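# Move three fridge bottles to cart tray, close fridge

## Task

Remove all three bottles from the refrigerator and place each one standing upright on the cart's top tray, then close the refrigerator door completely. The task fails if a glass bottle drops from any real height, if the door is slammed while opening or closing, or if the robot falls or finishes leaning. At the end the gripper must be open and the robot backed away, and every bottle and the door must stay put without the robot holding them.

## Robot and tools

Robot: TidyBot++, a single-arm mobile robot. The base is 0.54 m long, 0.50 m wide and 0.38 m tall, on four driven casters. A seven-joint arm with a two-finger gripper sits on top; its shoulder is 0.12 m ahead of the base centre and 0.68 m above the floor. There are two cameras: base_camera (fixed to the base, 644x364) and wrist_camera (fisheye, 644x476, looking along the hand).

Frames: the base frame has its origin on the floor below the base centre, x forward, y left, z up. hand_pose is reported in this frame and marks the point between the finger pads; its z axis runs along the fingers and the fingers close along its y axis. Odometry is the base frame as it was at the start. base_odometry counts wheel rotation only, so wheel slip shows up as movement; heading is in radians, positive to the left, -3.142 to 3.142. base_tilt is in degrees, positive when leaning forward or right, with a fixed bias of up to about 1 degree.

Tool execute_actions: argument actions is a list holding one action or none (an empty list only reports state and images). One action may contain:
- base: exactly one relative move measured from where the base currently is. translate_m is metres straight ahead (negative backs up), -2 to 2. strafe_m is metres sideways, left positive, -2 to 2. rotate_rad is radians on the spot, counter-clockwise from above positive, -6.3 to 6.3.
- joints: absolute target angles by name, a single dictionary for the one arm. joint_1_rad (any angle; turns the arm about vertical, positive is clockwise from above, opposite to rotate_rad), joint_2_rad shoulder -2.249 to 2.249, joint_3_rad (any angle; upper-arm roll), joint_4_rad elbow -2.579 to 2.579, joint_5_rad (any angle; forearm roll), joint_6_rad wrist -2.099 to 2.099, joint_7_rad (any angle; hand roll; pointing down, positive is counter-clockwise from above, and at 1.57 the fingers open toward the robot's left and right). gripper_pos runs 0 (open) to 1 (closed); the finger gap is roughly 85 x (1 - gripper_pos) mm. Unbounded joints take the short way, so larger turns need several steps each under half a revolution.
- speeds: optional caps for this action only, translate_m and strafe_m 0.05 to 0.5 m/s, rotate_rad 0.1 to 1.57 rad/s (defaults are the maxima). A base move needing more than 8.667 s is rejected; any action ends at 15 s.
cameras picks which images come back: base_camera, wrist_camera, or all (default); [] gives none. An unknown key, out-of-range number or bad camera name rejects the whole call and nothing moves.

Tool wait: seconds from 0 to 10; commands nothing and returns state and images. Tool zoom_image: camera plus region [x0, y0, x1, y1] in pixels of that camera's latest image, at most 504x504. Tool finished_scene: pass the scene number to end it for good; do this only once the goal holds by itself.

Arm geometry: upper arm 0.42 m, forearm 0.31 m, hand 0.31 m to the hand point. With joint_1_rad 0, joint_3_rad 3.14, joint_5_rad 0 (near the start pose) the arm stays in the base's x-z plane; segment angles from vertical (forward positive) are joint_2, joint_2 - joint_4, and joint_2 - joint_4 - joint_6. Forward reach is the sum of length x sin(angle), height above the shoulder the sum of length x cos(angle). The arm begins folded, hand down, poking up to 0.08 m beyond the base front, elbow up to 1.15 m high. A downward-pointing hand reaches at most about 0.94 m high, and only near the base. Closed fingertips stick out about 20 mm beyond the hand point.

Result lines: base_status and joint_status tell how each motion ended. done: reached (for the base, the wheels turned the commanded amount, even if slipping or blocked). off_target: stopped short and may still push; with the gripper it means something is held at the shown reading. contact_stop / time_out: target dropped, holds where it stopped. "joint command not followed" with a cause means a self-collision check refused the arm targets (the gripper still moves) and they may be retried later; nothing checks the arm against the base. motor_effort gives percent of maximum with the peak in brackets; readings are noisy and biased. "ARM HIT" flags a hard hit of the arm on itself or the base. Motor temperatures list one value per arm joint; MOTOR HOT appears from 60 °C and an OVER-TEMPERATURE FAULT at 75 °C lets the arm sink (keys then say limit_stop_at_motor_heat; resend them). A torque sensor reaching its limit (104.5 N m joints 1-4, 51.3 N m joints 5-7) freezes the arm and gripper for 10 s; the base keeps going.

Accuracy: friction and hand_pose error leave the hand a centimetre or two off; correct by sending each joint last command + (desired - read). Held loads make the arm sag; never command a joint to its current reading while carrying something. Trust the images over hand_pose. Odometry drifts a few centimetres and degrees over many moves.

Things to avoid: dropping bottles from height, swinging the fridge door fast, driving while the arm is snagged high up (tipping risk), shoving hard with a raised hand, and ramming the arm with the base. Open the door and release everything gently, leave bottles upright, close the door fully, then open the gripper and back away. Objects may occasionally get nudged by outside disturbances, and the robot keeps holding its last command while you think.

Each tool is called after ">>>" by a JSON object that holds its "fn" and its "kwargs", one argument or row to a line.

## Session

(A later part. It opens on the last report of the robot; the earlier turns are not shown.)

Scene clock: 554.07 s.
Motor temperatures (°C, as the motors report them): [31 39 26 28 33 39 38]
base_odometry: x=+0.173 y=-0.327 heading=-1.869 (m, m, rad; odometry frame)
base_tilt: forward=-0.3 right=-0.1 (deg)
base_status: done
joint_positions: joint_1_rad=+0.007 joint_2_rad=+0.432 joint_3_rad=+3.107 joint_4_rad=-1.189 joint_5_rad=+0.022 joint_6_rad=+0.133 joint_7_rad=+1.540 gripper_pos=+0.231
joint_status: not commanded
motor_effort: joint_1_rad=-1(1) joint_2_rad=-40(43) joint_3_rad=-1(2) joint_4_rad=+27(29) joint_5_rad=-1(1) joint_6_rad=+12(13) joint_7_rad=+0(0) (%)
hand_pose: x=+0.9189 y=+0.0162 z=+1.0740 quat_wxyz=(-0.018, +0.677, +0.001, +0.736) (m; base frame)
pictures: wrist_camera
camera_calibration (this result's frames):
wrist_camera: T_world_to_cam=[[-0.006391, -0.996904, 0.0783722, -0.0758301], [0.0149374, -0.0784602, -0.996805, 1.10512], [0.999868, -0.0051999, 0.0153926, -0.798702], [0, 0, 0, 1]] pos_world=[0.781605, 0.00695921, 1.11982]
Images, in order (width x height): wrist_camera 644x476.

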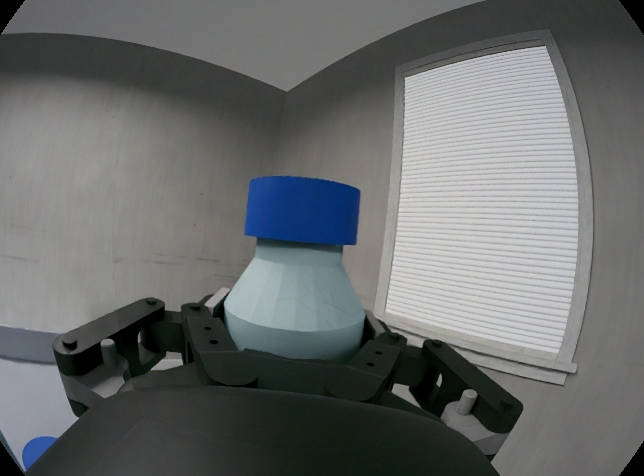

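>>> {"fn": "execute_actions", "kwargs": {
  "actions": [],
  "cameras": ["base_camera"]
}}

Scene clock: 559.73 s.
Motor temperatures (°C, as the motors report them): [31 39 26 28 33 39 38]
base_odometry: x=+0.173 y=-0.327 heading=-1.869 (m, m, rad; odometry frame)
base_tilt: forward=-0.3 right=-0.2 (deg)
base_status: done
joint_positions: joint_1_rad=+0.007 joint_2_rad=+0.432 joint_3_rad=+3.107 joint_4_rad=-1.189 joint_5_rad=+0.022 joint_6_rad=+0.133 joint_7_rad=+1.540 gripper_pos=+0.231
joint_status: not commanded
motor_effort: joint_1_rad=-1(1) joint_2_rad=-41(43) joint_3_rad=-2(2) joint_4_rad=+28(29) joint_5_rad=-1(1) joint_6_rad=+12(13) joint_7_rad=+0(0) (%)
hand_pose: x=+0.9189 y=+0.0162 z=+1.0740 quat_wxyz=(-0.018, +0.677, +0.001, +0.736) (m; base frame)
pictures: base_camera
Images, in order (width x height): base_camera 644x364.

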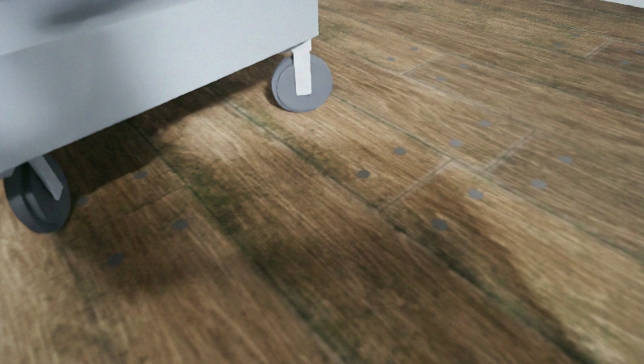

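>>> {"fn": "execute_actions", "kwargs": {
  "actions": [
    {"base":{"rotate_rad":0.204},"speeds":{"rotate_rad":0.5}}
  ],
  "cameras": []
}}

>>> {"fn": "execute_actions", "kwargs": {
  "actions": [
    {"joints":{"joint_2_rad":0.65,"joint_4_rad":-1.4,"joint_6_rad":0.45}}
  ],
  "cameras": ["wrist_camera"]
}}

Scene clock: 584.73 s.
Motor temperatures (°C, as the motors report them): [31 39 26 28 33 39 38]
base_odometry: x=+0.173 y=-0.328 heading=-1.665 (m, m, rad; odometry frame)
base_tilt: forward=-0.2 right=-0.2 (deg)
base_status: done
joint_positions: joint_1_rad=-0.008 joint_2_rad=+0.432 joint_3_rad=+3.097 joint_4_rad=-1.189 joint_5_rad=+0.022 joint_6_rad=+0.133 joint_7_rad=+1.540 gripper_pos=+0.231
joint_status: not commanded
motor_effort: joint_1_rad=+0(6) joint_2_rad=-41(42) joint_3_rad=-2(6) joint_4_rad=+28(28) joint_5_rad=-1(1) joint_6_rad=+12(13) joint_7_rad=+0(0) (%)
hand_pose: x=+0.9182 y=+0.0344 z=+1.0741 quat_wxyz=(-0.029, +0.677, +0.008, +0.735) (m; base frame)
pictures: none
No camera images: the call's "cameras" was empty. Leave "cameras" out to get every camera's image.

Scene clock: 586.03 s.
Motor temperatures (°C, as the motors report them): [31 39 26 28 33 39 38]
base_odometry: x=+0.173 y=-0.328 heading=-1.665 (m, m, rad; odometry frame)
base_tilt: forward=-0.4 right=-0.2 (deg)
base_status: not commanded
joint_positions: joint_1_rad=-0.008 joint_2_rad=+0.573 joint_3_rad=+3.097 joint_4_rad=-1.328 joint_5_rad=+0.022 joint_6_rad=+0.455 joint_7_rad=+1.541 gripper_pos=+0.234
joint_status: joint_2_rad off_target (ended at +0.573, target +0.650); joint_4_rad off_target (ended at -1.328, target -1.400); the others done
motor_effort: joint_1_rad=-1(3) joint_2_rad=-26(43) joint_3_rad=-2(3) joint_4_rad=+13(27) joint_5_rad=-2(3) joint_6_rad=+3(13) joint_7_rad=-1(1) (%)
hand_pose: x=+0.9522 y=+0.0358 z=+0.9726 quat_wxyz=(-0.032, +0.662, +0.006, +0.749) (m; base frame)
pictures: wrist_camera
camera_calibration (this result's frames):
wrist_camera: T_world_to_cam=[[0.0183249, -0.997622, 0.0664427, -0.0599967], [0.0583119, -0.0652743, -0.996162, 0.962684], [0.99813, 0.022129, 0.0569771, -0.870063], [0, 0, 0, 1]] pos_world=[0.8134, 0.0222381, 1.01255]
Images, in order (width x height): wrist_camera 644x476.

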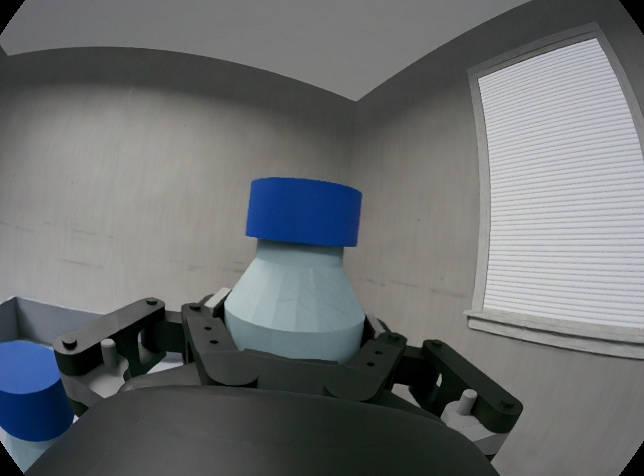

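>>> {"fn": "execute_actions", "kwargs": {
  "actions": [
    {"joints":{"joint_2_rad":0.4,"joint_4_rad":-1.15,"joint_6_rad":0.13}}
  ],
  "cameras": []
}}

>>> {"fn": "execute_actions", "kwargs": {
  "actions": [
    {"base":{"translate_m":-0.25},"joints":{"joint_2_rad":0.3,"joint_4_rad":-1.15,"joint_6_rad":-0.6}}
  ],
  "cameras": ["wrist_camera"]
}}

Scene clock: 597.50 s.
Motor temperatures (°C, as the motors report them): [31 38 26 28 33 39 38]
base_odometry: x=+0.173 y=-0.328 heading=-1.665 (m, m, rad; odometry frame)
base_tilt: forward=-0.3 right=-0.2 (deg)
base_status: not commanded
joint_positions: joint_1_rad=-0.008 joint_2_rad=+0.428 joint_3_rad=+3.097 joint_4_rad=-1.193 joint_5_rad=+0.022 joint_6_rad=+0.135 joint_7_rad=+1.541 gripper_pos=+0.234
joint_status: joint_4_rad off_target (ended at -1.193, target -1.150); the others done
motor_effort: joint_1_rad=-1(1) joint_2_rad=-40(47) joint_3_rad=-2(2) joint_4_rad=+28(30) joint_5_rad=-1(2) joint_6_rad=+12(14) joint_7_rad=+0(0) (%)
hand_pose: x=+0.9163 y=+0.0343 z=+1.0759 quat_wxyz=(-0.028, +0.676, +0.008, +0.736) (m; base frame)
pictures: none
No camera images: the call's "cameras" was empty. Leave "cameras" out to get every camera's image.

Scene clock: 599.30 s.
Motor temperatures (°C, as the motors report them): [31 38 26 28 33 39 38]
base_odometry: x=+0.196 y=-0.079 heading=-1.665 (m, m, rad; odometry frame)
base_tilt: forward=-0.3 right=-0.1 (deg)
base_status: done
joint_positions: joint_1_rad=-0.008 joint_2_rad=+0.322 joint_3_rad=+3.097 joint_4_rad=-1.170 joint_5_rad=+0.022 joint_6_rad=-0.615 joint_7_rad=+1.541 gripper_pos=+0.234
joint_status: all done
motor_effort: joint_1_rad=-1(2) joint_2_rad=-36(43) joint_3_rad=-1(3) joint_4_rad=+27(30) joint_5_rad=-1(2) joint_6_rad=+10(13) joint_7_rad=+0(1) (%)
hand_pose: x=+0.8319 y=+0.0300 z=+0.9475 quat_wxyz=(-0.016, +0.869, +0.010, +0.495) (m; base frame)
pictures: wrist_camera
camera_calibration (this result's frames):
wrist_camera: T_world_to_cam=[[0.0643302, -0.994347, 0.0844734, -0.117337], [-0.562795, -0.106053, -0.819765, 1.29514], [0.824089, 0.00519438, -0.566436, -0.012445], [0, 0, 0, 1]] pos_world=[0.746705, 0.0207444, 1.06458]
Images, in order (width x height): wrist_camera 644x476.

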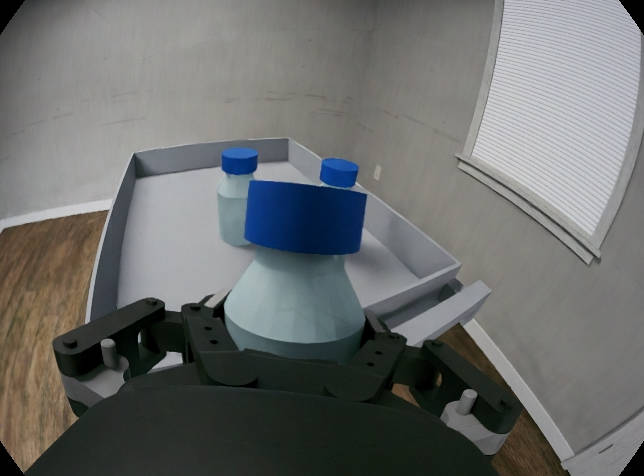

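>>> {"fn": "execute_actions", "kwargs": {
  "actions": [
    {"base":{"translate_m":0.05},"joints":{"joint_1_rad":-0.29,"joint_2_rad":0.5,"joint_4_rad":-1.15,"joint_6_rad":0.23}}
  ],
  "cameras": []
}}

>>> {"fn": "execute_actions", "kwargs": {
  "actions": [
    {"joints":{"joint_2_rad":0.65,"joint_4_rad":-1.4,"joint_6_rad":0.45}}
  ],
  "cameras": ["wrist_camera"]
}}

Scene clock: 618.63 s.
Motor temperatures (°C, as the motors report them): [31 38 26 28 33 39 38]
base_odometry: x=+0.192 y=-0.128 heading=-1.664 (m, m, rad; odometry frame)
base_tilt: forward=-0.3 right=-0.1 (deg)
base_status: done
joint_positions: joint_1_rad=-0.292 joint_2_rad=+0.532 joint_3_rad=+3.099 joint_4_rad=-1.170 joint_5_rad=+0.022 joint_6_rad=+0.178 joint_7_rad=+1.541 gripper_pos=+0.234
joint_status: all done
motor_effort: joint_1_rad=+0(4) joint_2_rad=-43(46) joint_3_rad=-2(4) joint_4_rad=+28(29) joint_5_rad=+0(3) joint_6_rad=+12(12) joint_7_rad=+0(0) (%)
hand_pose: x=+0.9115 y=+0.2650 z=+1.0183 quat_wxyz=(-0.130, +0.682, +0.104, +0.712) (m; base frame)
pictures: none
No camera images: the call's "cameras" was empty. Leave "cameras" out to get every camera's image.

Scene clock: 619.93 s.
Motor temperatures (°C, as the motors report them): [31 38 26 28 33 39 38]
base_odometry: x=+0.192 y=-0.128 heading=-1.664 (m, m, rad; odometry frame)
base_tilt: forward=-0.3 right=-0.2 (deg)
base_status: not commanded
joint_positions: joint_1_rad=-0.292 joint_2_rad=+0.618 joint_3_rad=+3.099 joint_4_rad=-1.352 joint_5_rad=+0.022 joint_6_rad=+0.422 joint_7_rad=+1.541 gripper_pos=+0.235
joint_status: joint_4_rad off_target (ended at -1.352, target -1.400); the others done
motor_effort: joint_1_rad=+0(1) joint_2_rad=-33(44) joint_3_rad=-2(2) joint_4_rad=+18(28) joint_5_rad=-1(1) joint_6_rad=+8(12) joint_7_rad=+0(1) (%)
hand_pose: x=+0.9190 y=+0.2691 z=+0.9109 quat_wxyz=(-0.131, +0.691, +0.105, +0.703) (m; base frame)
pictures: wrist_camera
camera_calibration (this result's frames):
wrist_camera: T_world_to_cam=[[0.301514, -0.950977, 0.0687949, -0.0974468], [-0.0209227, -0.0787346, -0.996676, 0.995291], [0.953232, 0.299073, -0.0436366, -0.780244], [0, 0, 0, 1]] pos_world=[0.793959, 0.219044, 0.964639]
Images, in order (width x height): wrist_camera 644x476.

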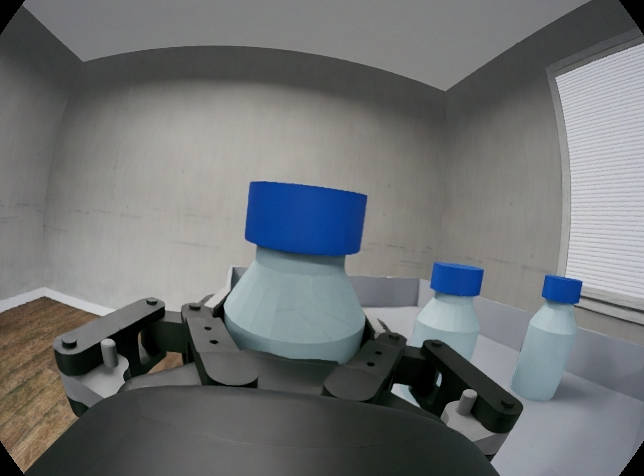

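>>> {"fn": "execute_actions", "kwargs": {
  "actions": [
    {"joints":{"gripper_pos":0.0}}
  ],
  "cameras": []
}}

>>> {"fn": "execute_actions", "kwargs": {
  "actions": [
    {"base":{"translate_m":-0.2},"joints":{"joint_2_rad":0.3,"joint_4_rad":-1.15,"joint_6_rad":-0.6}}
  ],
  "cameras": ["wrist_camera"]
}}

Scene clock: 631.97 s.
Motor temperatures (°C, as the motors report them): [31 38 26 28 33 39 38]
base_odometry: x=+0.192 y=-0.128 heading=-1.664 (m, m, rad; odometry frame)
base_tilt: forward=-0.3 right=-0.2 (deg)
base_status: not commanded
joint_positions: joint_1_rad=-0.292 joint_2_rad=+0.618 joint_3_rad=+3.099 joint_4_rad=-1.354 joint_5_rad=+0.022 joint_6_rad=+0.432 joint_7_rad=+1.541 gripper_pos=+0.000
joint_status: all done
motor_effort: joint_1_rad=-1(0) joint_2_rad=-33(35) joint_3_rad=-2(2) joint_4_rad=+17(19) joint_5_rad=-2(1) joint_6_rad=+7(8) joint_7_rad=+1(0) (%)
hand_pose: x=+0.9187 y=+0.2691 z=+0.9120 quat_wxyz=(-0.132, +0.688, +0.104, +0.706) (m; base frame)
pictures: none
No camera images: the call's "cameras" was empty. Leave "cameras" out to get every camera's image.

Scene clock: 633.97 s.
Motor temperatures (°C, as the motors report them): [31 38 26 28 33 39 38]
base_odometry: x=+0.210 y=+0.071 heading=-1.664 (m, m, rad; odometry frame)
base_tilt: forward=-0.3 right=-0.2 (deg)
base_status: done
joint_positions: joint_1_rad=-0.292 joint_2_rad=+0.302 joint_3_rad=+3.099 joint_4_rad=-1.166 joint_5_rad=+0.022 joint_6_rad=-0.572 joint_7_rad=+1.541 gripper_pos=+0.000
joint_status: all done
motor_effort: joint_1_rad=-1(2) joint_2_rad=-30(42) joint_3_rad=-1(3) joint_4_rad=+22(24) joint_5_rad=-1(1) joint_6_rad=+8(10) joint_7_rad=+0(0) (%)
hand_pose: x=+0.7968 y=+0.2274 z=+0.9756 quat_wxyz=(-0.090, +0.842, +0.130, +0.516) (m; base frame)
pictures: wrist_camera
camera_calibration (this result's frames):
wrist_camera: T_world_to_cam=[[0.332283, -0.93918, 0.0867663, -0.14949], [-0.458223, -0.241155, -0.855498, 1.30158], [0.824391, 0.244509, -0.510486, -0.077869], [0, 0, 0, 1]] pos_world=[0.710282, 0.192524, 1.08672]
Images, in order (width x height): wrist_camera 644x476.

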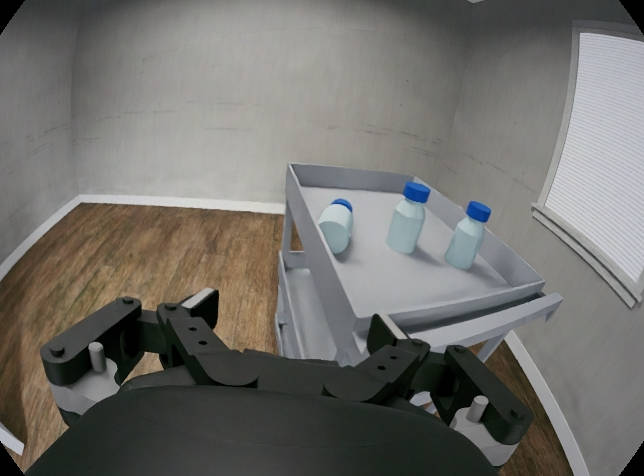

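>>> {"fn": "execute_actions", "kwargs": {
  "actions": [
    {"base":{"translate_m":0.6},"speeds":{"translate_m":0.3},"joints":{"joint_1_rad":-0.6,"joint_2_rad":0.45,"joint_4_rad":-0.53,"joint_6_rad":-2.09}}
  ]
}}

Scene clock: 659.23 s.
Motor temperatures (°C, as the motors report them): [31 37 26 28 33 39 38]
base_odometry: x=+0.154 y=-0.527 heading=-1.665 (m, m, rad; odometry frame)
base_tilt: forward=-0.3 right=-0.2 (deg)
base_status: done
joint_positions: joint_1_rad=-0.578 joint_2_rad=+0.449 joint_3_rad=+3.099 joint_4_rad=-0.555 joint_5_rad=+0.022 joint_6_rad=-2.065 joint_7_rad=+1.541 gripper_pos=+0.000
joint_status: all done
motor_effort: joint_1_rad=-1(1) joint_2_rad=-29(33) joint_3_rad=-1(2) joint_4_rad=+15(22) joint_5_rad=-1(2) joint_6_rad=+0(8) joint_7_rad=+0(0) (%)
hand_pose: x=+0.5079 y=+0.2641 z=+0.9192 quat_wxyz=(-0.011, +0.958, +0.283, +0.034) (m; base frame)
pictures: base_camera, wrist_camera
camera_calibration (this result's frames):
wrist_camera: T_world_to_cam=[[0.625093, -0.779918, 0.0314077, -0.154047], [-0.780253, -0.62546, -0.00245807, 0.61078], [0.0215614, -0.0229694, -0.999504, 1.05037], [0, 0, 0, 1]] pos_world=[0.550209, 0.286001, 1.05619]
Images, in order (width x height): base_camera 644x364, wrist_camera 644x476.

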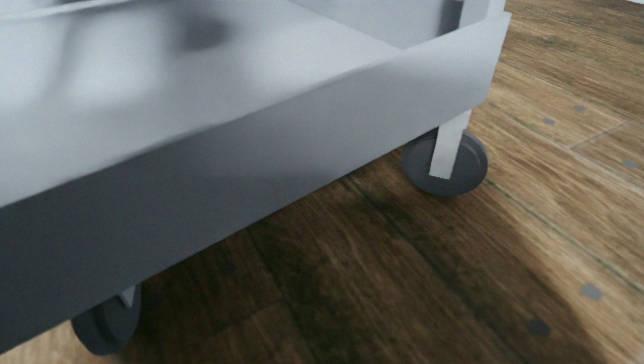

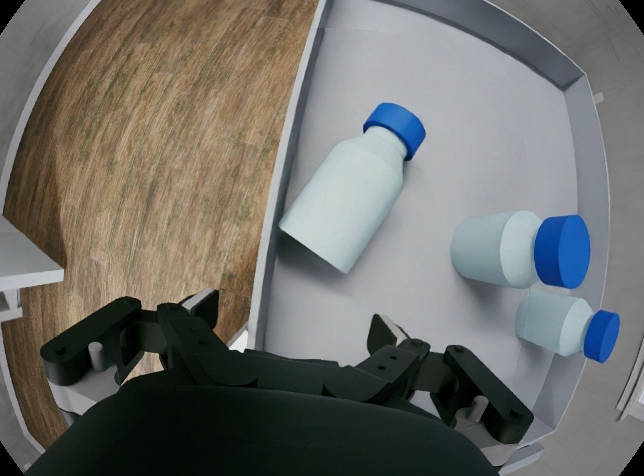

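>>> {"fn": "execute_actions", "kwargs": {
  "actions": [
    {"joints":{"joint_1_rad":-0.52,"joint_7_rad":0.94}}
  ],
  "cameras": []
}}

>>> {"fn": "execute_actions", "kwargs": {
  "actions": [
    {"joints":{"joint_2_rad":0.57,"joint_4_rad":-0.66,"joint_6_rad":-1.94}}
  ],
  "cameras": ["wrist_camera"]
}}

Scene clock: 677.97 s.
Motor temperatures (°C, as the motors report them): [31 36 26 28 33 39 38]
base_odometry: x=+0.154 y=-0.527 heading=-1.665 (m, m, rad; odometry frame)
base_tilt: forward=-0.3 right=-0.2 (deg)
base_status: not commanded
joint_positions: joint_1_rad=-0.539 joint_2_rad=+0.449 joint_3_rad=+3.099 joint_4_rad=-0.555 joint_5_rad=+0.022 joint_6_rad=-2.065 joint_7_rad=+0.964 gripper_pos=+0.000
joint_status: all done
motor_effort: joint_1_rad=+0(2) joint_2_rad=-28(29) joint_3_rad=-1(2) joint_4_rad=+15(15) joint_5_rad=-1(2) joint_6_rad=+1(1) joint_7_rad=+0(0) (%)
hand_pose: x=+0.5179 y=+0.2489 z=+0.9192 quat_wxyz=(-0.020, +0.999, -0.020, +0.030) (m; base frame)
pictures: none
No camera images: the call's "cameras" was empty. Leave "cameras" out to get every camera's image.

Scene clock: 679.13 s.
Motor temperatures (°C, as the motors report them): [31 36 26 28 33 39 38]
base_odometry: x=+0.154 y=-0.526 heading=-1.664 (m, m, rad; odometry frame)
base_tilt: forward=-0.3 right=-0.1 (deg)
base_status: not commanded
joint_positions: joint_1_rad=-0.536 joint_2_rad=+0.516 joint_3_rad=+3.099 joint_4_rad=-0.614 joint_5_rad=+0.011 joint_6_rad=-1.969 joint_7_rad=+0.964 gripper_pos=+0.000
joint_status: joint_2_rad off_target (ended at +0.516, target +0.570); joint_4_rad off_target (ended at -0.614, target -0.660); the others done
motor_effort: joint_1_rad=+0(4) joint_2_rad=-16(30) joint_3_rad=+0(2) joint_4_rad=+7(16) joint_5_rad=+1(7) joint_6_rad=+0(6) joint_7_rad=+0(2) (%)
hand_pose: x=+0.5460 y=+0.2689 z=+0.8714 quat_wxyz=(-0.017, +1.000, -0.019, +0.015) (m; base frame)
pictures: wrist_camera
camera_calibration (this result's frames):
wrist_camera: T_world_to_cam=[[0.0657312, -0.997826, -0.00472356, 0.222946], [-0.997124, -0.0658625, 0.0374934, 0.576466], [-0.037723, 0.00224549, -0.999286, 1.02731], [0, 0, 0, 1]] pos_world=[0.598907, 0.258122, 1.00602]
Images, in order (width x height): wrist_camera 644x476.

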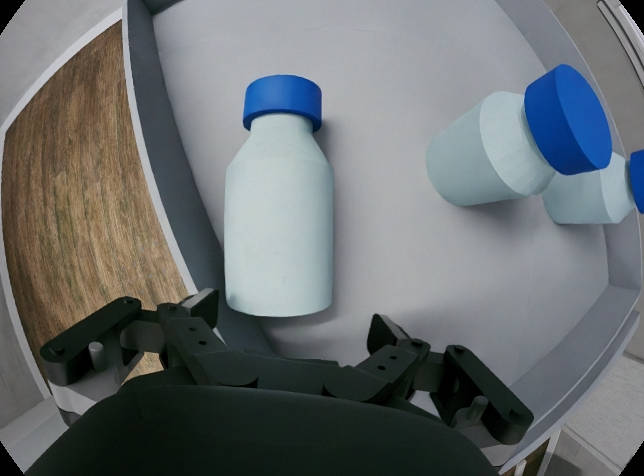

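>>> {"fn": "execute_actions", "kwargs": {
  "actions": [
    {"joints":{"joint_2_rad":0.45,"joint_4_rad":-0.53,"joint_6_rad":-2.09}}
  ],
  "cameras": []
}}

>>> {"fn": "execute_actions", "kwargs": {
  "actions": [
    {"base":{"translate_m":0.09},"speeds":{"translate_m":0.1}}
  ],
  "cameras": []
}}

>>> {"fn": "execute_actions", "kwargs": {
  "actions": [
    {"joints":{"joint_2_rad":0.55,"joint_4_rad":-0.68,"joint_6_rad":-1.92}}
  ],
  "cameras": ["wrist_camera"]
}}

Scene clock: 689.80 s.
Motor temperatures (°C, as the motors report them): [31 36 26 28 33 39 38]
base_odometry: x=+0.154 y=-0.526 heading=-1.664 (m, m, rad; odometry frame)
base_tilt: forward=-0.3 right=-0.2 (deg)
base_status: not commanded
joint_positions: joint_1_rad=-0.536 joint_2_rad=+0.447 joint_3_rad=+3.099 joint_4_rad=-0.554 joint_5_rad=+0.011 joint_6_rad=-2.062 joint_7_rad=+0.964 gripper_pos=+0.000
joint_status: all done
motor_effort: joint_1_rad=-1(1) joint_2_rad=-29(35) joint_3_rad=-1(2) joint_4_rad=+16(16) joint_5_rad=-1(0) joint_6_rad=+1(0) joint_7_rad=+0(0) (%)
hand_pose: x=+0.5174 y=+0.2509 z=+0.9206 quat_wxyz=(-0.026, +0.999, -0.019, +0.030) (m; base frame)
pictures: none
No camera images: the call's "cameras" was empty. Leave "cameras" out to get every camera's image.

Scene clock: 691.27 s.
Motor temperatures (°C, as the motors report them): [31 36 26 28 33 39 38]
base_odometry: x=+0.146 y=-0.616 heading=-1.664 (m, m, rad; odometry frame)
base_tilt: forward=-0.3 right=-0.2 (deg)
base_status: done
joint_positions: joint_1_rad=-0.535 joint_2_rad=+0.451 joint_3_rad=+3.099 joint_4_rad=-0.554 joint_5_rad=+0.011 joint_6_rad=-2.063 joint_7_rad=+0.964 gripper_pos=+0.000
joint_status: not commanded
motor_effort: joint_1_rad=-1(3) joint_2_rad=-28(31) joint_3_rad=-1(3) joint_4_rad=+15(16) joint_5_rad=-1(2) joint_6_rad=+1(1) joint_7_rad=+1(0) (%)
hand_pose: x=+0.5182 y=+0.2507 z=+0.9190 quat_wxyz=(-0.025, +0.999, -0.020, +0.028) (m; base frame)
pictures: none
No camera images: the call's "cameras" was empty. Leave "cameras" out to get every camera's image.

Scene clock: 692.37 s.
Motor temperatures (°C, as the motors report them): [31 36 26 28 33 39 38]
base_odometry: x=+0.146 y=-0.616 heading=-1.664 (m, m, rad; odometry frame)
base_tilt: forward=-0.3 right=-0.2 (deg)
base_status: not commanded
joint_positions: joint_1_rad=-0.533 joint_2_rad=+0.545 joint_3_rad=+3.099 joint_4_rad=-0.661 joint_5_rad=+0.011 joint_6_rad=-1.947 joint_7_rad=+0.964 gripper_pos=+0.000
joint_status: all done
motor_effort: joint_1_rad=-1(4) joint_2_rad=-31(34) joint_3_rad=-2(4) joint_4_rad=+16(19) joint_5_rad=-1(5) joint_6_rad=+0(2) joint_7_rad=+0(0) (%)
hand_pose: x=+0.5498 y=+0.2691 z=+0.8426 quat_wxyz=(-0.002, +1.000, -0.021, -0.008) (m; base frame)
pictures: wrist_camera
camera_calibration (this result's frames):
wrist_camera: T_world_to_cam=[[0.0629921, -0.997784, 0.0214187, 0.202208], [-0.994497, -0.0609556, 0.0852027, 0.538385], [-0.0837083, -0.026668, -0.996133, 1.02905], [0, 0, 0, 1]] pos_world=[0.608825, 0.26202, 0.974867]
Images, in order (width x height): wrist_camera 644x476.

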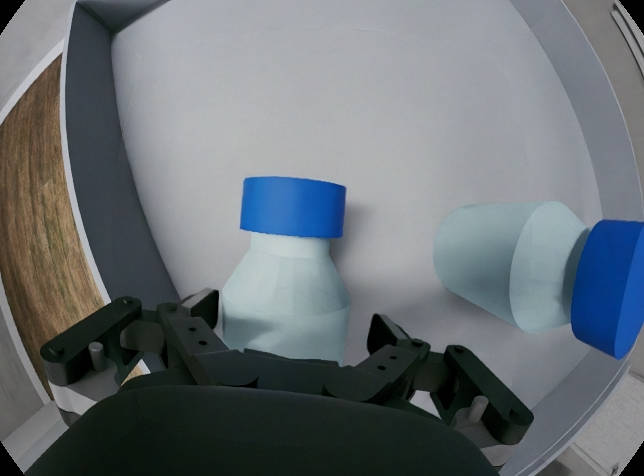

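>>> {"fn": "execute_actions", "kwargs": {
  "actions": [
    {"joints":{"gripper_pos":1.0}}
  ],
  "cameras": []
}}

Scene clock: 703.27 s.
Motor temperatures (°C, as the motors report them): [31 36 26 28 33 39 38]
base_odometry: x=+0.146 y=-0.616 heading=-1.664 (m, m, rad; odometry frame)
base_tilt: forward=-0.3 right=-0.2 (deg)
base_status: not commanded
joint_positions: joint_1_rad=-0.533 joint_2_rad=+0.542 joint_3_rad=+3.099 joint_4_rad=-0.662 joint_5_rad=+0.011 joint_6_rad=-1.944 joint_7_rad=+0.964 gripper_pos=+0.254
joint_status: gripper_pos off_target (ended at +0.254, target +1.000)
motor_effort: joint_1_rad=+0(1) joint_2_rad=-29(35) joint_3_rad=-1(2) joint_4_rad=+14(18) joint_5_rad=+0(0) joint_6_rad=+0(1) joint_7_rad=+0(1) (%)
hand_pose: x=+0.5499 y=+0.2692 z=+0.8442 quat_wxyz=(-0.003, +1.000, -0.021, -0.006) (m; base frame)
pictures: none
No camera images: the call's "cameras" was empty. Leave "cameras" out to get every camera's image.

>>> {"fn": "execute_actions", "kwargs": {
  "actions": [
    {"joints":{"joint_2_rad":0.42,"joint_4_rad":-0.53,"joint_6_rad":-2.09}}
  ],
  "cameras": []
}}

>>> {"fn": "execute_actions", "kwargs": {
  "actions": [
    {"base":{"translate_m":-0.25},"speeds":{"translate_m":0.2}}
  ],
  "cameras": []
}}

>>> {"fn": "execute_actions", "kwargs": {
  "actions": [
    {"joints":{"joint_1_rad":-0.33,"joint_2_rad":0.45,"joint_4_rad":-1.15,"joint_6_rad":0.2,"joint_7_rad":1.54}}
  ],
  "cameras": ["wrist_camera"]
}}

Scene clock: 720.00 s.
Motor temperatures (°C, as the motors report them): [31 36 26 28 33 39 38]
base_odometry: x=+0.146 y=-0.616 heading=-1.664 (m, m, rad; odometry frame)
base_tilt: forward=-0.3 right=-0.2 (deg)
base_status: not commanded
joint_positions: joint_1_rad=-0.533 joint_2_rad=+0.434 joint_3_rad=+3.099 joint_4_rad=-0.561 joint_5_rad=+0.011 joint_6_rad=-2.064 joint_7_rad=+0.964 gripper_pos=+0.254
joint_status: all done
motor_effort: joint_1_rad=-1(0) joint_2_rad=-31(40) joint_3_rad=-2(2) joint_4_rad=+17(20) joint_5_rad=-2(1) joint_6_rad=+1(2) joint_7_rad=+0(0) (%)
hand_pose: x=+0.5140 y=+0.2467 z=+0.9248 quat_wxyz=(-0.026, +0.999, -0.021, +0.032) (m; base frame)
pictures: none
No camera images: the call's "cameras" was empty. Leave "cameras" out to get every camera's image.

Scene clock: 722.03 s.
Motor temperatures (°C, as the motors report them): [31 36 26 28 33 39 38]
base_odometry: x=+0.169 y=-0.367 heading=-1.663 (m, m, rad; odometry frame)
base_tilt: forward=-0.3 right=-0.2 (deg)
base_status: done
joint_positions: joint_1_rad=-0.533 joint_2_rad=+0.436 joint_3_rad=+3.099 joint_4_rad=-0.561 joint_5_rad=+0.011 joint_6_rad=-2.065 joint_7_rad=+0.964 gripper_pos=+0.254
joint_status: not commanded
motor_effort: joint_1_rad=+0(3) joint_2_rad=-31(36) joint_3_rad=-1(3) joint_4_rad=+17(19) joint_5_rad=-1(3) joint_6_rad=+1(2) joint_7_rad=+0(0) (%)
hand_pose: x=+0.5141 y=+0.2467 z=+0.9240 quat_wxyz=(-0.026, +0.999, -0.021, +0.031) (m; base frame)
pictures: none
No camera images: the call's "cameras" was empty. Leave "cameras" out to get every camera's image.

Scene clock: 724.57 s.
Motor temperatures (°C, as the motors report them): [31 36 26 28 33 39 38]
base_odometry: x=+0.169 y=-0.367 heading=-1.663 (m, m, rad; odometry frame)
base_tilt: forward=-0.3 right=-0.2 (deg)
base_status: not commanded
joint_positions: joint_1_rad=-0.353 joint_2_rad=+0.473 joint_3_rad=+3.099 joint_4_rad=-1.151 joint_5_rad=+0.008 joint_6_rad=+0.152 joint_7_rad=+1.498 gripper_pos=+0.254
joint_status: all done
motor_effort: joint_1_rad=-2(5) joint_2_rad=-43(43) joint_3_rad=-2(2) joint_4_rad=+28(29) joint_5_rad=-1(4) joint_6_rad=+13(12) joint_7_rad=+0(2) (%)
hand_pose: x=+0.8745 y=+0.3052 z=+1.0709 quat_wxyz=(-0.174, +0.663, +0.102, +0.721) (m; base frame)
pictures: wrist_camera
camera_calibration (this result's frames):
wrist_camera: T_world_to_cam=[[0.354521, -0.934891, 0.0171339, -0.0567287], [0.034054, -0.00540258, -0.999405, 1.08919], [0.934428, 0.354894, 0.0299214, -0.821022], [0, 0, 0, 1]] pos_world=[0.750206, 0.244225, 1.11408]
Images, in order (width x height): wrist_camera 644x476.

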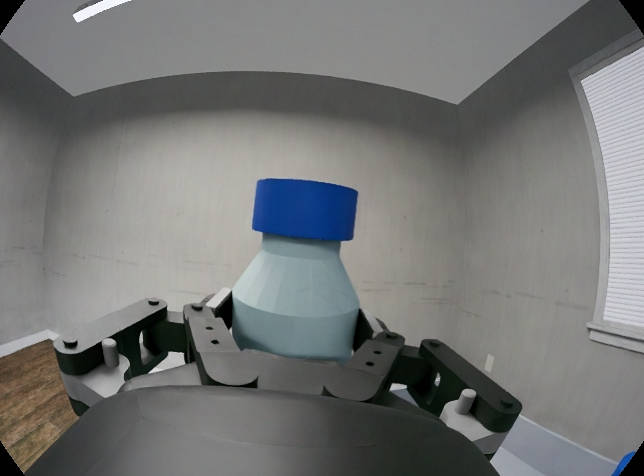

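>>> {"fn": "execute_actions", "kwargs": {
  "actions": [
    {"joints":{"joint_1_rad":-0.31,"joint_2_rad":0.65,"joint_4_rad":-1.4,"joint_6_rad":0.45,"joint_7_rad":1.58}}
  ],
  "cameras": ["wrist_camera"]
}}

Scene clock: 735.10 s.
Motor temperatures (°C, as the motors report them): [31 36 26 28 33 39 38]
base_odometry: x=+0.169 y=-0.367 heading=-1.663 (m, m, rad; odometry frame)
base_tilt: forward=-0.3 right=-0.2 (deg)
base_status: not commanded
joint_positions: joint_1_rad=-0.339 joint_2_rad=+0.648 joint_3_rad=+3.099 joint_4_rad=-1.374 joint_5_rad=+0.008 joint_6_rad=+0.419 joint_7_rad=+1.537 gripper_pos=+0.254
joint_status: all done
motor_effort: joint_1_rad=+1(2) joint_2_rad=-39(46) joint_3_rad=-1(3) joint_4_rad=+21(29) joint_5_rad=-2(2) joint_6_rad=+8(13) joint_7_rad=+0(1) (%)
hand_pose: x=+0.9091 y=+0.3064 z=+0.8713 quat_wxyz=(-0.148, +0.709, +0.116, +0.680) (m; base frame)
pictures: wrist_camera
camera_calibration (this result's frames):
wrist_camera: T_world_to_cam=[[0.344891, -0.937173, 0.0525087, -0.0857245], [-0.0751927, -0.0833466, -0.99368, 1.00666], [0.935626, 0.338763, -0.0992141, -0.731395], [0, 0, 0, 1]] pos_world=[0.789572, 0.251333, 0.932239]
Images, in order (width x height): wrist_camera 644x476.

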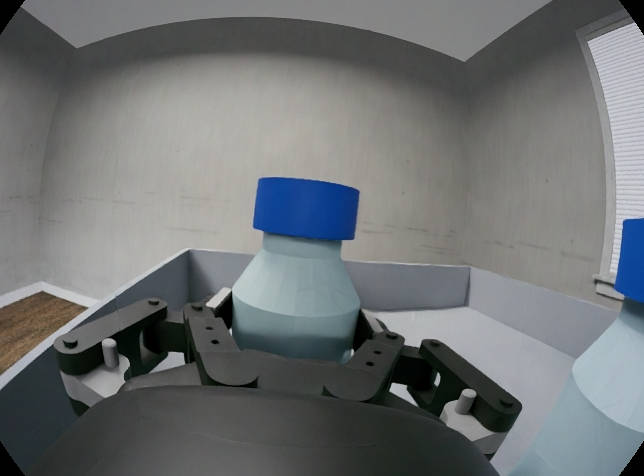

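Within the tray. Release, then lift straight up first.

>>> {"fn": "execute_actions", "kwargs": {
  "actions": [
    {"joints":{"gripper_pos":0.0}}
  ],
  "cameras": []
}}

>>> {"fn": "execute_actions", "kwargs": {
  "actions": [
    {"joints":{"joint_2_rad":0.42,"joint_4_rad":-1.15,"joint_6_rad":0.15}}
  ],
  "cameras": []
}}

>>> {"fn": "execute_actions", "kwargs": {
  "actions": [
    {"base":{"translate_m":-0.3}}
  ],
  "cameras": []
}}

>>> {"fn": "execute_actions", "kwargs": {
  "actions": [
    {"joints":{"joint_1_rad":0,"joint_6_rad":-0.5}}
  ],
  "cameras": ["wrist_camera"]
}}

Scene clock: 745.47 s.
Motor temperatures (°C, as the motors report them): [31 36 26 28 33 39 38]
base_odometry: x=+0.169 y=-0.367 heading=-1.663 (m, m, rad; odometry frame)
base_tilt: forward=-0.3 right=-0.2 (deg)
base_status: not commanded
joint_positions: joint_1_rad=-0.334 joint_2_rad=+0.648 joint_3_rad=+3.099 joint_4_rad=-1.374 joint_5_rad=+0.008 joint_6_rad=+0.420 joint_7_rad=+1.537 gripper_pos=+0.000
joint_status: all done
motor_effort: joint_1_rad=+0(2) joint_2_rad=-39(41) joint_3_rad=-2(2) joint_4_rad=+21(22) joint_5_rad=-1(1) joint_6_rad=+8(9) joint_7_rad=+0(0) (%)
hand_pose: x=+0.9106 y=+0.3024 z=+0.8714 quat_wxyz=(-0.146, +0.709, +0.114, +0.681) (m; base frame)
pictures: none
No camera images: the call's "cameras" was empty. Leave "cameras" out to get every camera's image.

Scene clock: 747.23 s.
Motor temperatures (°C, as the motors report them): [31 36 26 28 33 39 38]
base_odometry: x=+0.169 y=-0.367 heading=-1.663 (m, m, rad; odometry frame)
base_tilt: forward=-0.3 right=-0.2 (deg)
base_status: not commanded
joint_positions: joint_1_rad=-0.334 joint_2_rad=+0.421 joint_3_rad=+3.099 joint_4_rad=-1.157 joint_5_rad=+0.008 joint_6_rad=+0.180 joint_7_rad=+1.537 gripper_pos=+0.000
joint_status: all done
motor_effort: joint_1_rad=-1(1) joint_2_rad=-35(44) joint_3_rad=-2(2) joint_4_rad=+23(24) joint_5_rad=-2(0) joint_6_rad=+8(10) joint_7_rad=+0(0) (%)
hand_pose: x=+0.8592 y=+0.2832 z=+1.1175 quat_wxyz=(-0.157, +0.635, +0.105, +0.749) (m; base frame)
pictures: none
No camera images: the call's "cameras" was empty. Leave "cameras" out to get every camera's image.

Scene clock: 749.17 s.
Motor temperatures (°C, as the motors report them): [31 36 26 28 33 39 38]
base_odometry: x=+0.197 y=-0.068 heading=-1.663 (m, m, rad; odometry frame)
base_tilt: forward=-0.2 right=-0.2 (deg)
base_status: done
joint_positions: joint_1_rad=-0.332 joint_2_rad=+0.416 joint_3_rad=+3.099 joint_4_rad=-1.157 joint_5_rad=+0.008 joint_6_rad=+0.179 joint_7_rad=+1.537 gripper_pos=+0.000
joint_status: not commanded
motor_effort: joint_1_rad=+0(1) joint_2_rad=-35(37) joint_3_rad=-1(2) joint_4_rad=+23(24) joint_5_rad=-1(1) joint_6_rad=+8(9) joint_7_rad=+0(1) (%)
hand_pose: x=+0.8574 y=+0.2811 z=+1.1215 quat_wxyz=(-0.157, +0.633, +0.104, +0.751) (m; base frame)
pictures: none
No camera images: the call's "cameras" was empty. Leave "cameras" out to get every camera's image.

Scene clock: 750.57 s.
Motor temperatures (°C, as the motors report them): [31 36 26 28 33 39 38]
base_odometry: x=+0.197 y=-0.068 heading=-1.663 (m, m, rad; odometry frame)
base_tilt: forward=-0.3 right=-0.2 (deg)
base_status: not commanded
joint_positions: joint_1_rad=-0.006 joint_2_rad=+0.419 joint_3_rad=+3.102 joint_4_rad=-1.157 joint_5_rad=+0.008 joint_6_rad=-0.474 joint_7_rad=+1.537 gripper_pos=+0.000
joint_status: all done
motor_effort: joint_1_rad=+0(4) joint_2_rad=-34(36) joint_3_rad=-1(4) joint_4_rad=+22(23) joint_5_rad=-1(1) joint_6_rad=+8(9) joint_7_rad=+0(0) (%)
hand_pose: x=+0.8797 y=+0.0281 z=+0.9218 quat_wxyz=(-0.023, +0.854, +0.001, +0.519) (m; base frame)
pictures: wrist_camera
camera_calibration (this result's frames):
wrist_camera: T_world_to_cam=[[0.0506925, -0.996526, 0.0660842, -0.091189], [-0.51698, -0.0827973, -0.851984, 1.2895], [0.854495, 0.00902497, -0.519381, -0.136643], [0, 0, 0, 1]] pos_world=[0.788029, 0.0171282, 1.03369]
Images, in order (width x height): wrist_camera 644x476.

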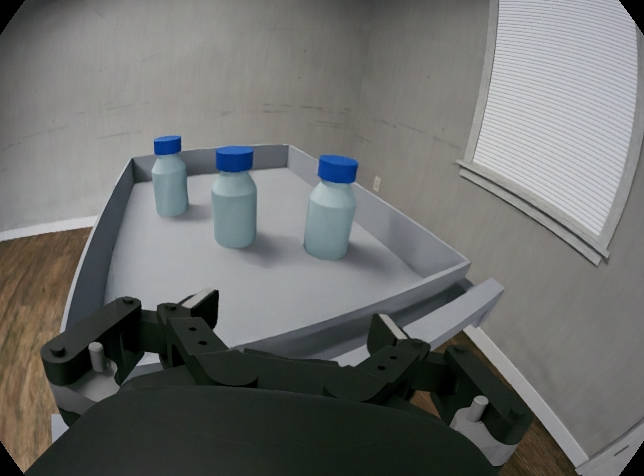

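>>> {"fn": "execute_actions", "kwargs": {
  "actions": [
    {"base":{"rotate_rad":1.99},"joints":{"joint_1_rad":0,"joint_2_rad":-0.36,"joint_4_rad":-2.53,"joint_6_rad":0.5,"gripper_pos":1.0}}
  ],
  "cameras": []
}}

>>> {"fn": "execute_actions", "kwargs": {
  "actions": [
    {"base":{"strafe_m":-0.67}}
  ],
  "cameras": []
}}

>>> {"fn": "execute_actions", "kwargs": {
  "actions": [
    {"base":{"translate_m":0.555}}
  ]
}}

Scene clock: 774.47 s.
Motor temperatures (°C, as the motors report them): [31 36 26 28 33 39 38]
base_odometry: x=+0.197 y=-0.068 heading=+0.327 (m, m, rad; odometry frame)
base_tilt: forward=-0.3 right=-0.2 (deg)
base_status: done
joint_positions: joint_1_rad=+0.000 joint_2_rad=-0.353 joint_3_rad=+3.099 joint_4_rad=-2.506 joint_5_rad=+0.008 joint_6_rad=+0.468 joint_7_rad=+1.537 gripper_pos=+0.999
joint_status: all done
motor_effort: joint_1_rad=+0(5) joint_2_rad=-6(34) joint_3_rad=+0(3) joint_4_rad=+20(23) joint_5_rad=-1(1) joint_6_rad=+9(9) joint_7_rad=+0(0) (%)
hand_pose: x=+0.5444 y=+0.0220 z=+0.8679 quat_wxyz=(-0.018, +0.746, +0.011, +0.665) (m; base frame)
pictures: none
No camera images: the call's "cameras" was empty. Leave "cameras" out to get every camera's image.

Scene clock: 777.17 s.
Motor temperatures (°C, as the motors report them): [31 36 26 28 33 39 38]
base_odometry: x=+0.413 y=-0.703 heading=+0.327 (m, m, rad; odometry frame)
base_tilt: forward=-0.3 right=-0.2 (deg)
base_status: done
joint_positions: joint_1_rad=+0.001 joint_2_rad=-0.354 joint_3_rad=+3.100 joint_4_rad=-2.506 joint_5_rad=+0.008 joint_6_rad=+0.469 joint_7_rad=+1.537 gripper_pos=+0.999
joint_status: not commanded
motor_effort: joint_1_rad=+0(3) joint_2_rad=-6(9) joint_3_rad=+0(2) joint_4_rad=+20(21) joint_5_rad=-1(2) joint_6_rad=+9(9) joint_7_rad=+0(0) (%)
hand_pose: x=+0.5443 y=+0.0216 z=+0.8685 quat_wxyz=(-0.018, +0.746, +0.010, +0.666) (m; base frame)
pictures: none
No camera images: the call's "cameras" was empty. Leave "cameras" out to get every camera's image.

Scene clock: 779.63 s.
Motor temperatures (°C, as the motors report them): [31 36 26 28 33 39 38]
base_odometry: x=+0.939 y=-0.525 heading=+0.326 (m, m, rad; odometry frame)
base_tilt: forward=-0.3 right=-0.2 (deg)
base_status: done
joint_positions: joint_1_rad=+0.001 joint_2_rad=-0.356 joint_3_rad=+3.100 joint_4_rad=-2.507 joint_5_rad=+0.008 joint_6_rad=+0.470 joint_7_rad=+1.537 gripper_pos=+0.999
joint_status: not commanded
motor_effort: joint_1_rad=-1(0) joint_2_rad=-7(8) joint_3_rad=+0(0) joint_4_rad=+20(21) joint_5_rad=-1(1) joint_6_rad=+9(9) joint_7_rad=+1(0) (%)
hand_pose: x=+0.5437 y=+0.0216 z=+0.8691 quat_wxyz=(-0.018, +0.745, +0.010, +0.667) (m; base frame)
pictures: base_camera, wrist_camera
camera_calibration (this result's frames):
wrist_camera: T_world_to_cam=[[0.024713, -0.995309, 0.0935399, -0.0868903], [-0.175437, -0.0964343, -0.979756, 0.996039], [0.98418, 0.00780233, -0.176997, -0.244924], [0, 0, 0, 1]] pos_world=[0.417939, 0.0114806, 0.940653]
Images, in order (width x height): base_camera 644x364, wrist_camera 644x476.

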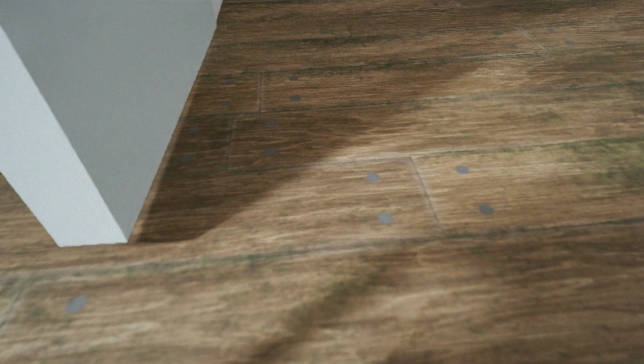

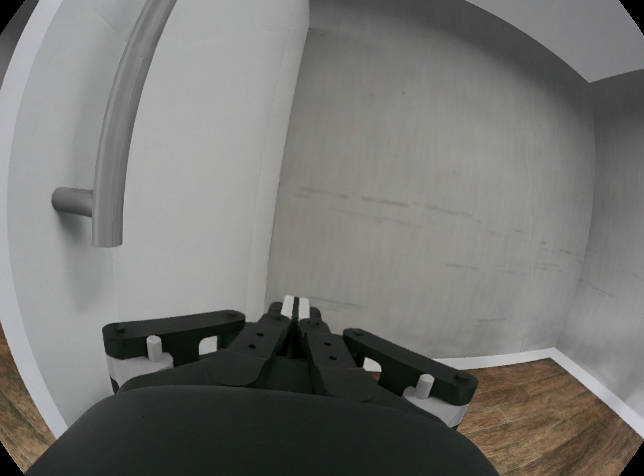

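Strafe left slowly to push the door closed.

>>> {"fn": "execute_actions", "kwargs": {
  "actions": [
    {"base":{"strafe_m":0.45},"speeds":{"strafe_m":0.08}}
  ]
}}

Scene clock: 792.63 s.
Motor temperatures (°C, as the motors report them): [31 35 26 28 33 39 38]
base_odometry: x=+0.795 y=-0.099 heading=+0.326 (m, m, rad; odometry frame)
base_tilt: forward=-0.3 right=-0.2 (deg)
base_status: done
joint_positions: joint_1_rad=+0.001 joint_2_rad=-0.359 joint_3_rad=+3.105 joint_4_rad=-2.509 joint_5_rad=+0.008 joint_6_rad=+0.470 joint_7_rad=+1.537 gripper_pos=+0.999
joint_status: not commanded
motor_effort: joint_1_rad=+0(4) joint_2_rad=-6(6) joint_3_rad=-1(5) joint_4_rad=+20(22) joint_5_rad=-2(1) joint_6_rad=+8(9) joint_7_rad=+1(1) (%)
hand_pose: x=+0.5429 y=+0.0191 z=+0.8691 quat_wxyz=(-0.017, +0.745, +0.008, +0.667) (m; base frame)
pictures: base_camera, wrist_camera
camera_calibration (this result's frames):
wrist_camera: T_world_to_cam=[[0.0195155, -0.995575, 0.0919213, -0.0851229], [-0.17543, -0.0939223, -0.980002, 0.995749], [0.984298, 0.00299942, -0.176487, -0.24457], [0, 0, 0, 1]] pos_world=[0.417076, 0.00951033, 0.940496]
Images, in order (width x height): base_camera 644x364, wrist_camera 644x476.

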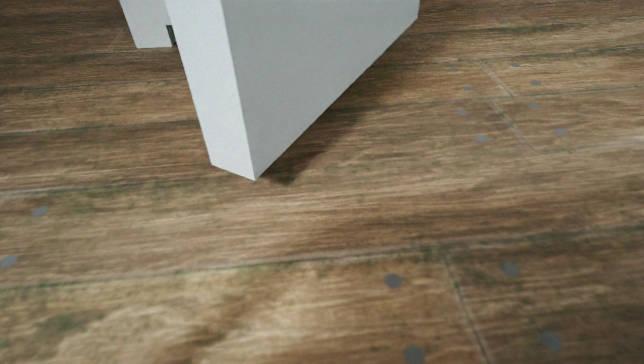

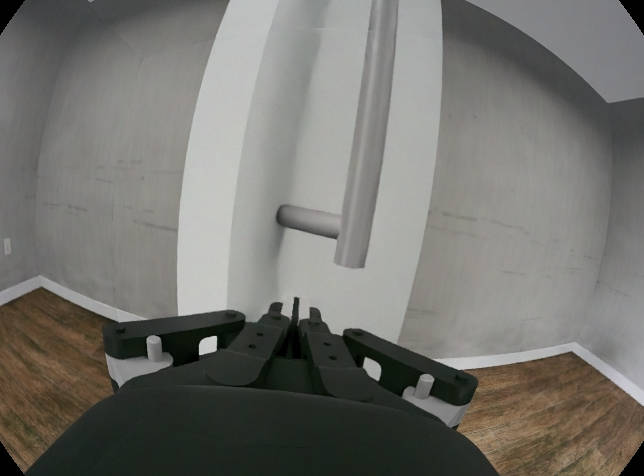

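>>> {"fn": "execute_actions", "kwargs": {
  "actions": [
    {"base":{"translate_m":0.3},"speeds":{"translate_m":0.08}}
  ]
}}

Scene clock: 804.30 s.
Motor temperatures (°C, as the motors report them): [31 35 26 28 33 39 38]
base_odometry: x=+1.079 y=-0.002 heading=+0.326 (m, m, rad; odometry frame)
base_tilt: forward=-0.3 right=-0.2 (deg)
base_status: done
joint_positions: joint_1_rad=+0.002 joint_2_rad=-0.361 joint_3_rad=+3.106 joint_4_rad=-2.512 joint_5_rad=+0.008 joint_6_rad=+0.470 joint_7_rad=+1.537 gripper_pos=+0.999
joint_status: not commanded
motor_effort: joint_1_rad=-1(5) joint_2_rad=-6(7) joint_3_rad=+0(5) joint_4_rad=+20(23) joint_5_rad=-1(2) joint_6_rad=+9(9) joint_7_rad=+1(0) (%)
hand_pose: x=+0.5420 y=+0.0182 z=+0.8683 quat_wxyz=(-0.016, +0.745, +0.007, +0.667) (m; base frame)
pictures: base_camera, wrist_camera
camera_calibration (this result's frames):
wrist_camera: T_world_to_cam=[[0.0179018, -0.995647, 0.0914676, -0.0845962], [-0.176338, -0.0931923, -0.979908, 0.995121], [0.984167, 0.00141282, -0.177239, -0.243025], [0, 0, 0, 1]] pos_world=[0.41617, 0.00885296, 0.939791]
Images, in order (width x height): base_camera 644x364, wrist_camera 644x476.

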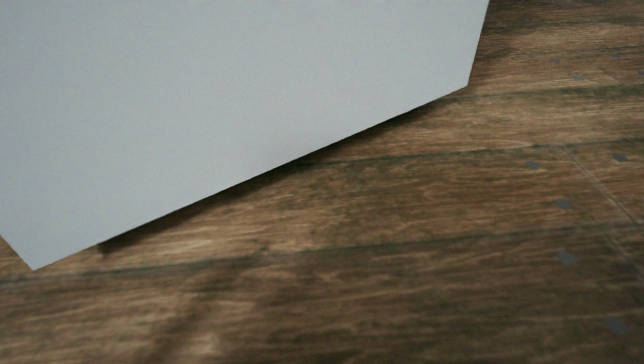

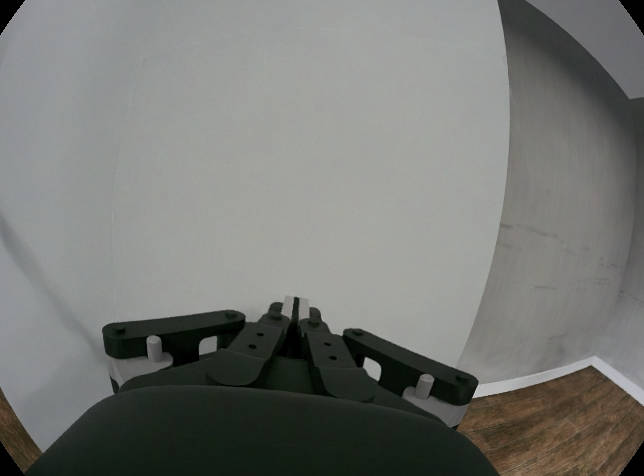

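>>> {"fn": "execute_actions", "kwargs": {
  "actions": [
    {"base":{"translate_m":0.2},"speeds":{"translate_m":0.08}}
  ]
}}

Scene clock: 812.27 s.
Motor temperatures (°C, as the motors report them): [31 34 26 28 33 39 38]
base_odometry: x=+1.268 y=+0.062 heading=+0.326 (m, m, rad; odometry frame)
base_tilt: forward=-0.4 right=-0.1 (deg)
base_status: done
joint_positions: joint_1_rad=+0.002 joint_2_rad=-0.399 joint_3_rad=+3.105 joint_4_rad=-2.542 joint_5_rad=+0.008 joint_6_rad=+0.472 joint_7_rad=+1.537 gripper_pos=+0.999
joint_status: not commanded
motor_effort: joint_1_rad=+0(1) joint_2_rad=+2(7) joint_3_rad=+1(2) joint_4_rad=+24(33) joint_5_rad=-2(2) joint_6_rad=+8(10) joint_7_rad=+0(0) (%)
hand_pose: x=+0.5288 y=+0.0181 z=+0.8679 quat_wxyz=(-0.016, +0.742, +0.008, +0.671) (m; base frame)
pictures: base_camera, wrist_camera
camera_calibration (this result's frames):
wrist_camera: T_world_to_cam=[[0.0171429, -0.995534, 0.0928291, -0.0852103], [-0.165682, -0.0943876, -0.981652, 0.988359], [0.98603, 0.00144817, -0.166561, -0.240347], [0, 0, 0, 1]] pos_world=[0.402203, 0.00880709, 0.938103]
Images, in order (width x height): base_camera 644x364, wrist_camera 644x476.

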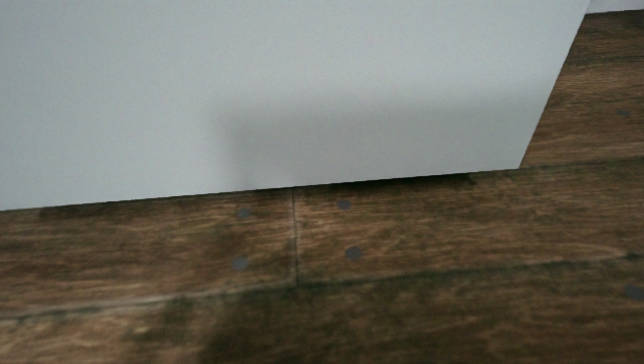

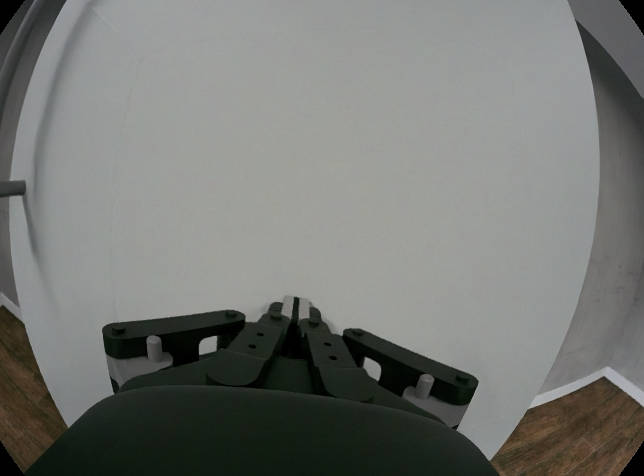

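Arm is being pushed back, so the door is shut. Back away.

>>> {"fn": "execute_actions", "kwargs": {
  "actions": [
    {"base":{"translate_m":-0.4}}
  ],
  "cameras": ["wrist_camera"]
}}

>>> {"fn": "finished_scene", "kwargs": {
  "scene": 1
}}

Scene clock: 819.97 s.
Motor temperatures (°C, as the motors report them): [31 34 26 28 33 39 38]
base_odometry: x=+0.889 y=-0.066 heading=+0.326 (m, m, rad; odometry frame)
base_tilt: forward=-0.3 right=-0.2 (deg)
base_status: done
joint_positions: joint_1_rad=+0.002 joint_2_rad=-0.363 joint_3_rad=+3.105 joint_4_rad=-2.536 joint_5_rad=+0.008 joint_6_rad=+0.473 joint_7_rad=+1.537 gripper_pos=+0.999
joint_status: not commanded
motor_effort: joint_1_rad=+0(2) joint_2_rad=-5(9) joint_3_rad=+0(3) joint_4_rad=+20(24) joint_5_rad=-1(0) joint_6_rad=+9(9) joint_7_rad=+0(0) (%)
hand_pose: x=+0.5366 y=+0.0183 z=+0.8564 quat_wxyz=(-0.016, +0.751, +0.008, +0.660) (m; base frame)
pictures: wrist_camera
camera_calibration (this result's frames):
wrist_camera: T_world_to_cam=[[0.020133, -0.995551, 0.0920534, -0.0850661], [-0.19474, -0.0942134, -0.97632, 0.989403], [0.980648, 0.00172975, -0.195771, -0.222073], [0, 0, 0, 1]] pos_world=[0.412165, 0.0089116, 0.930329]
Images, in order (width x height): wrist_camera 644x476.

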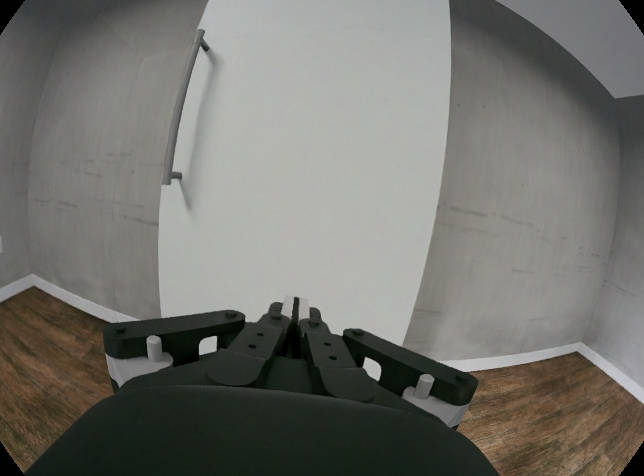

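The scene is finished: the task was done.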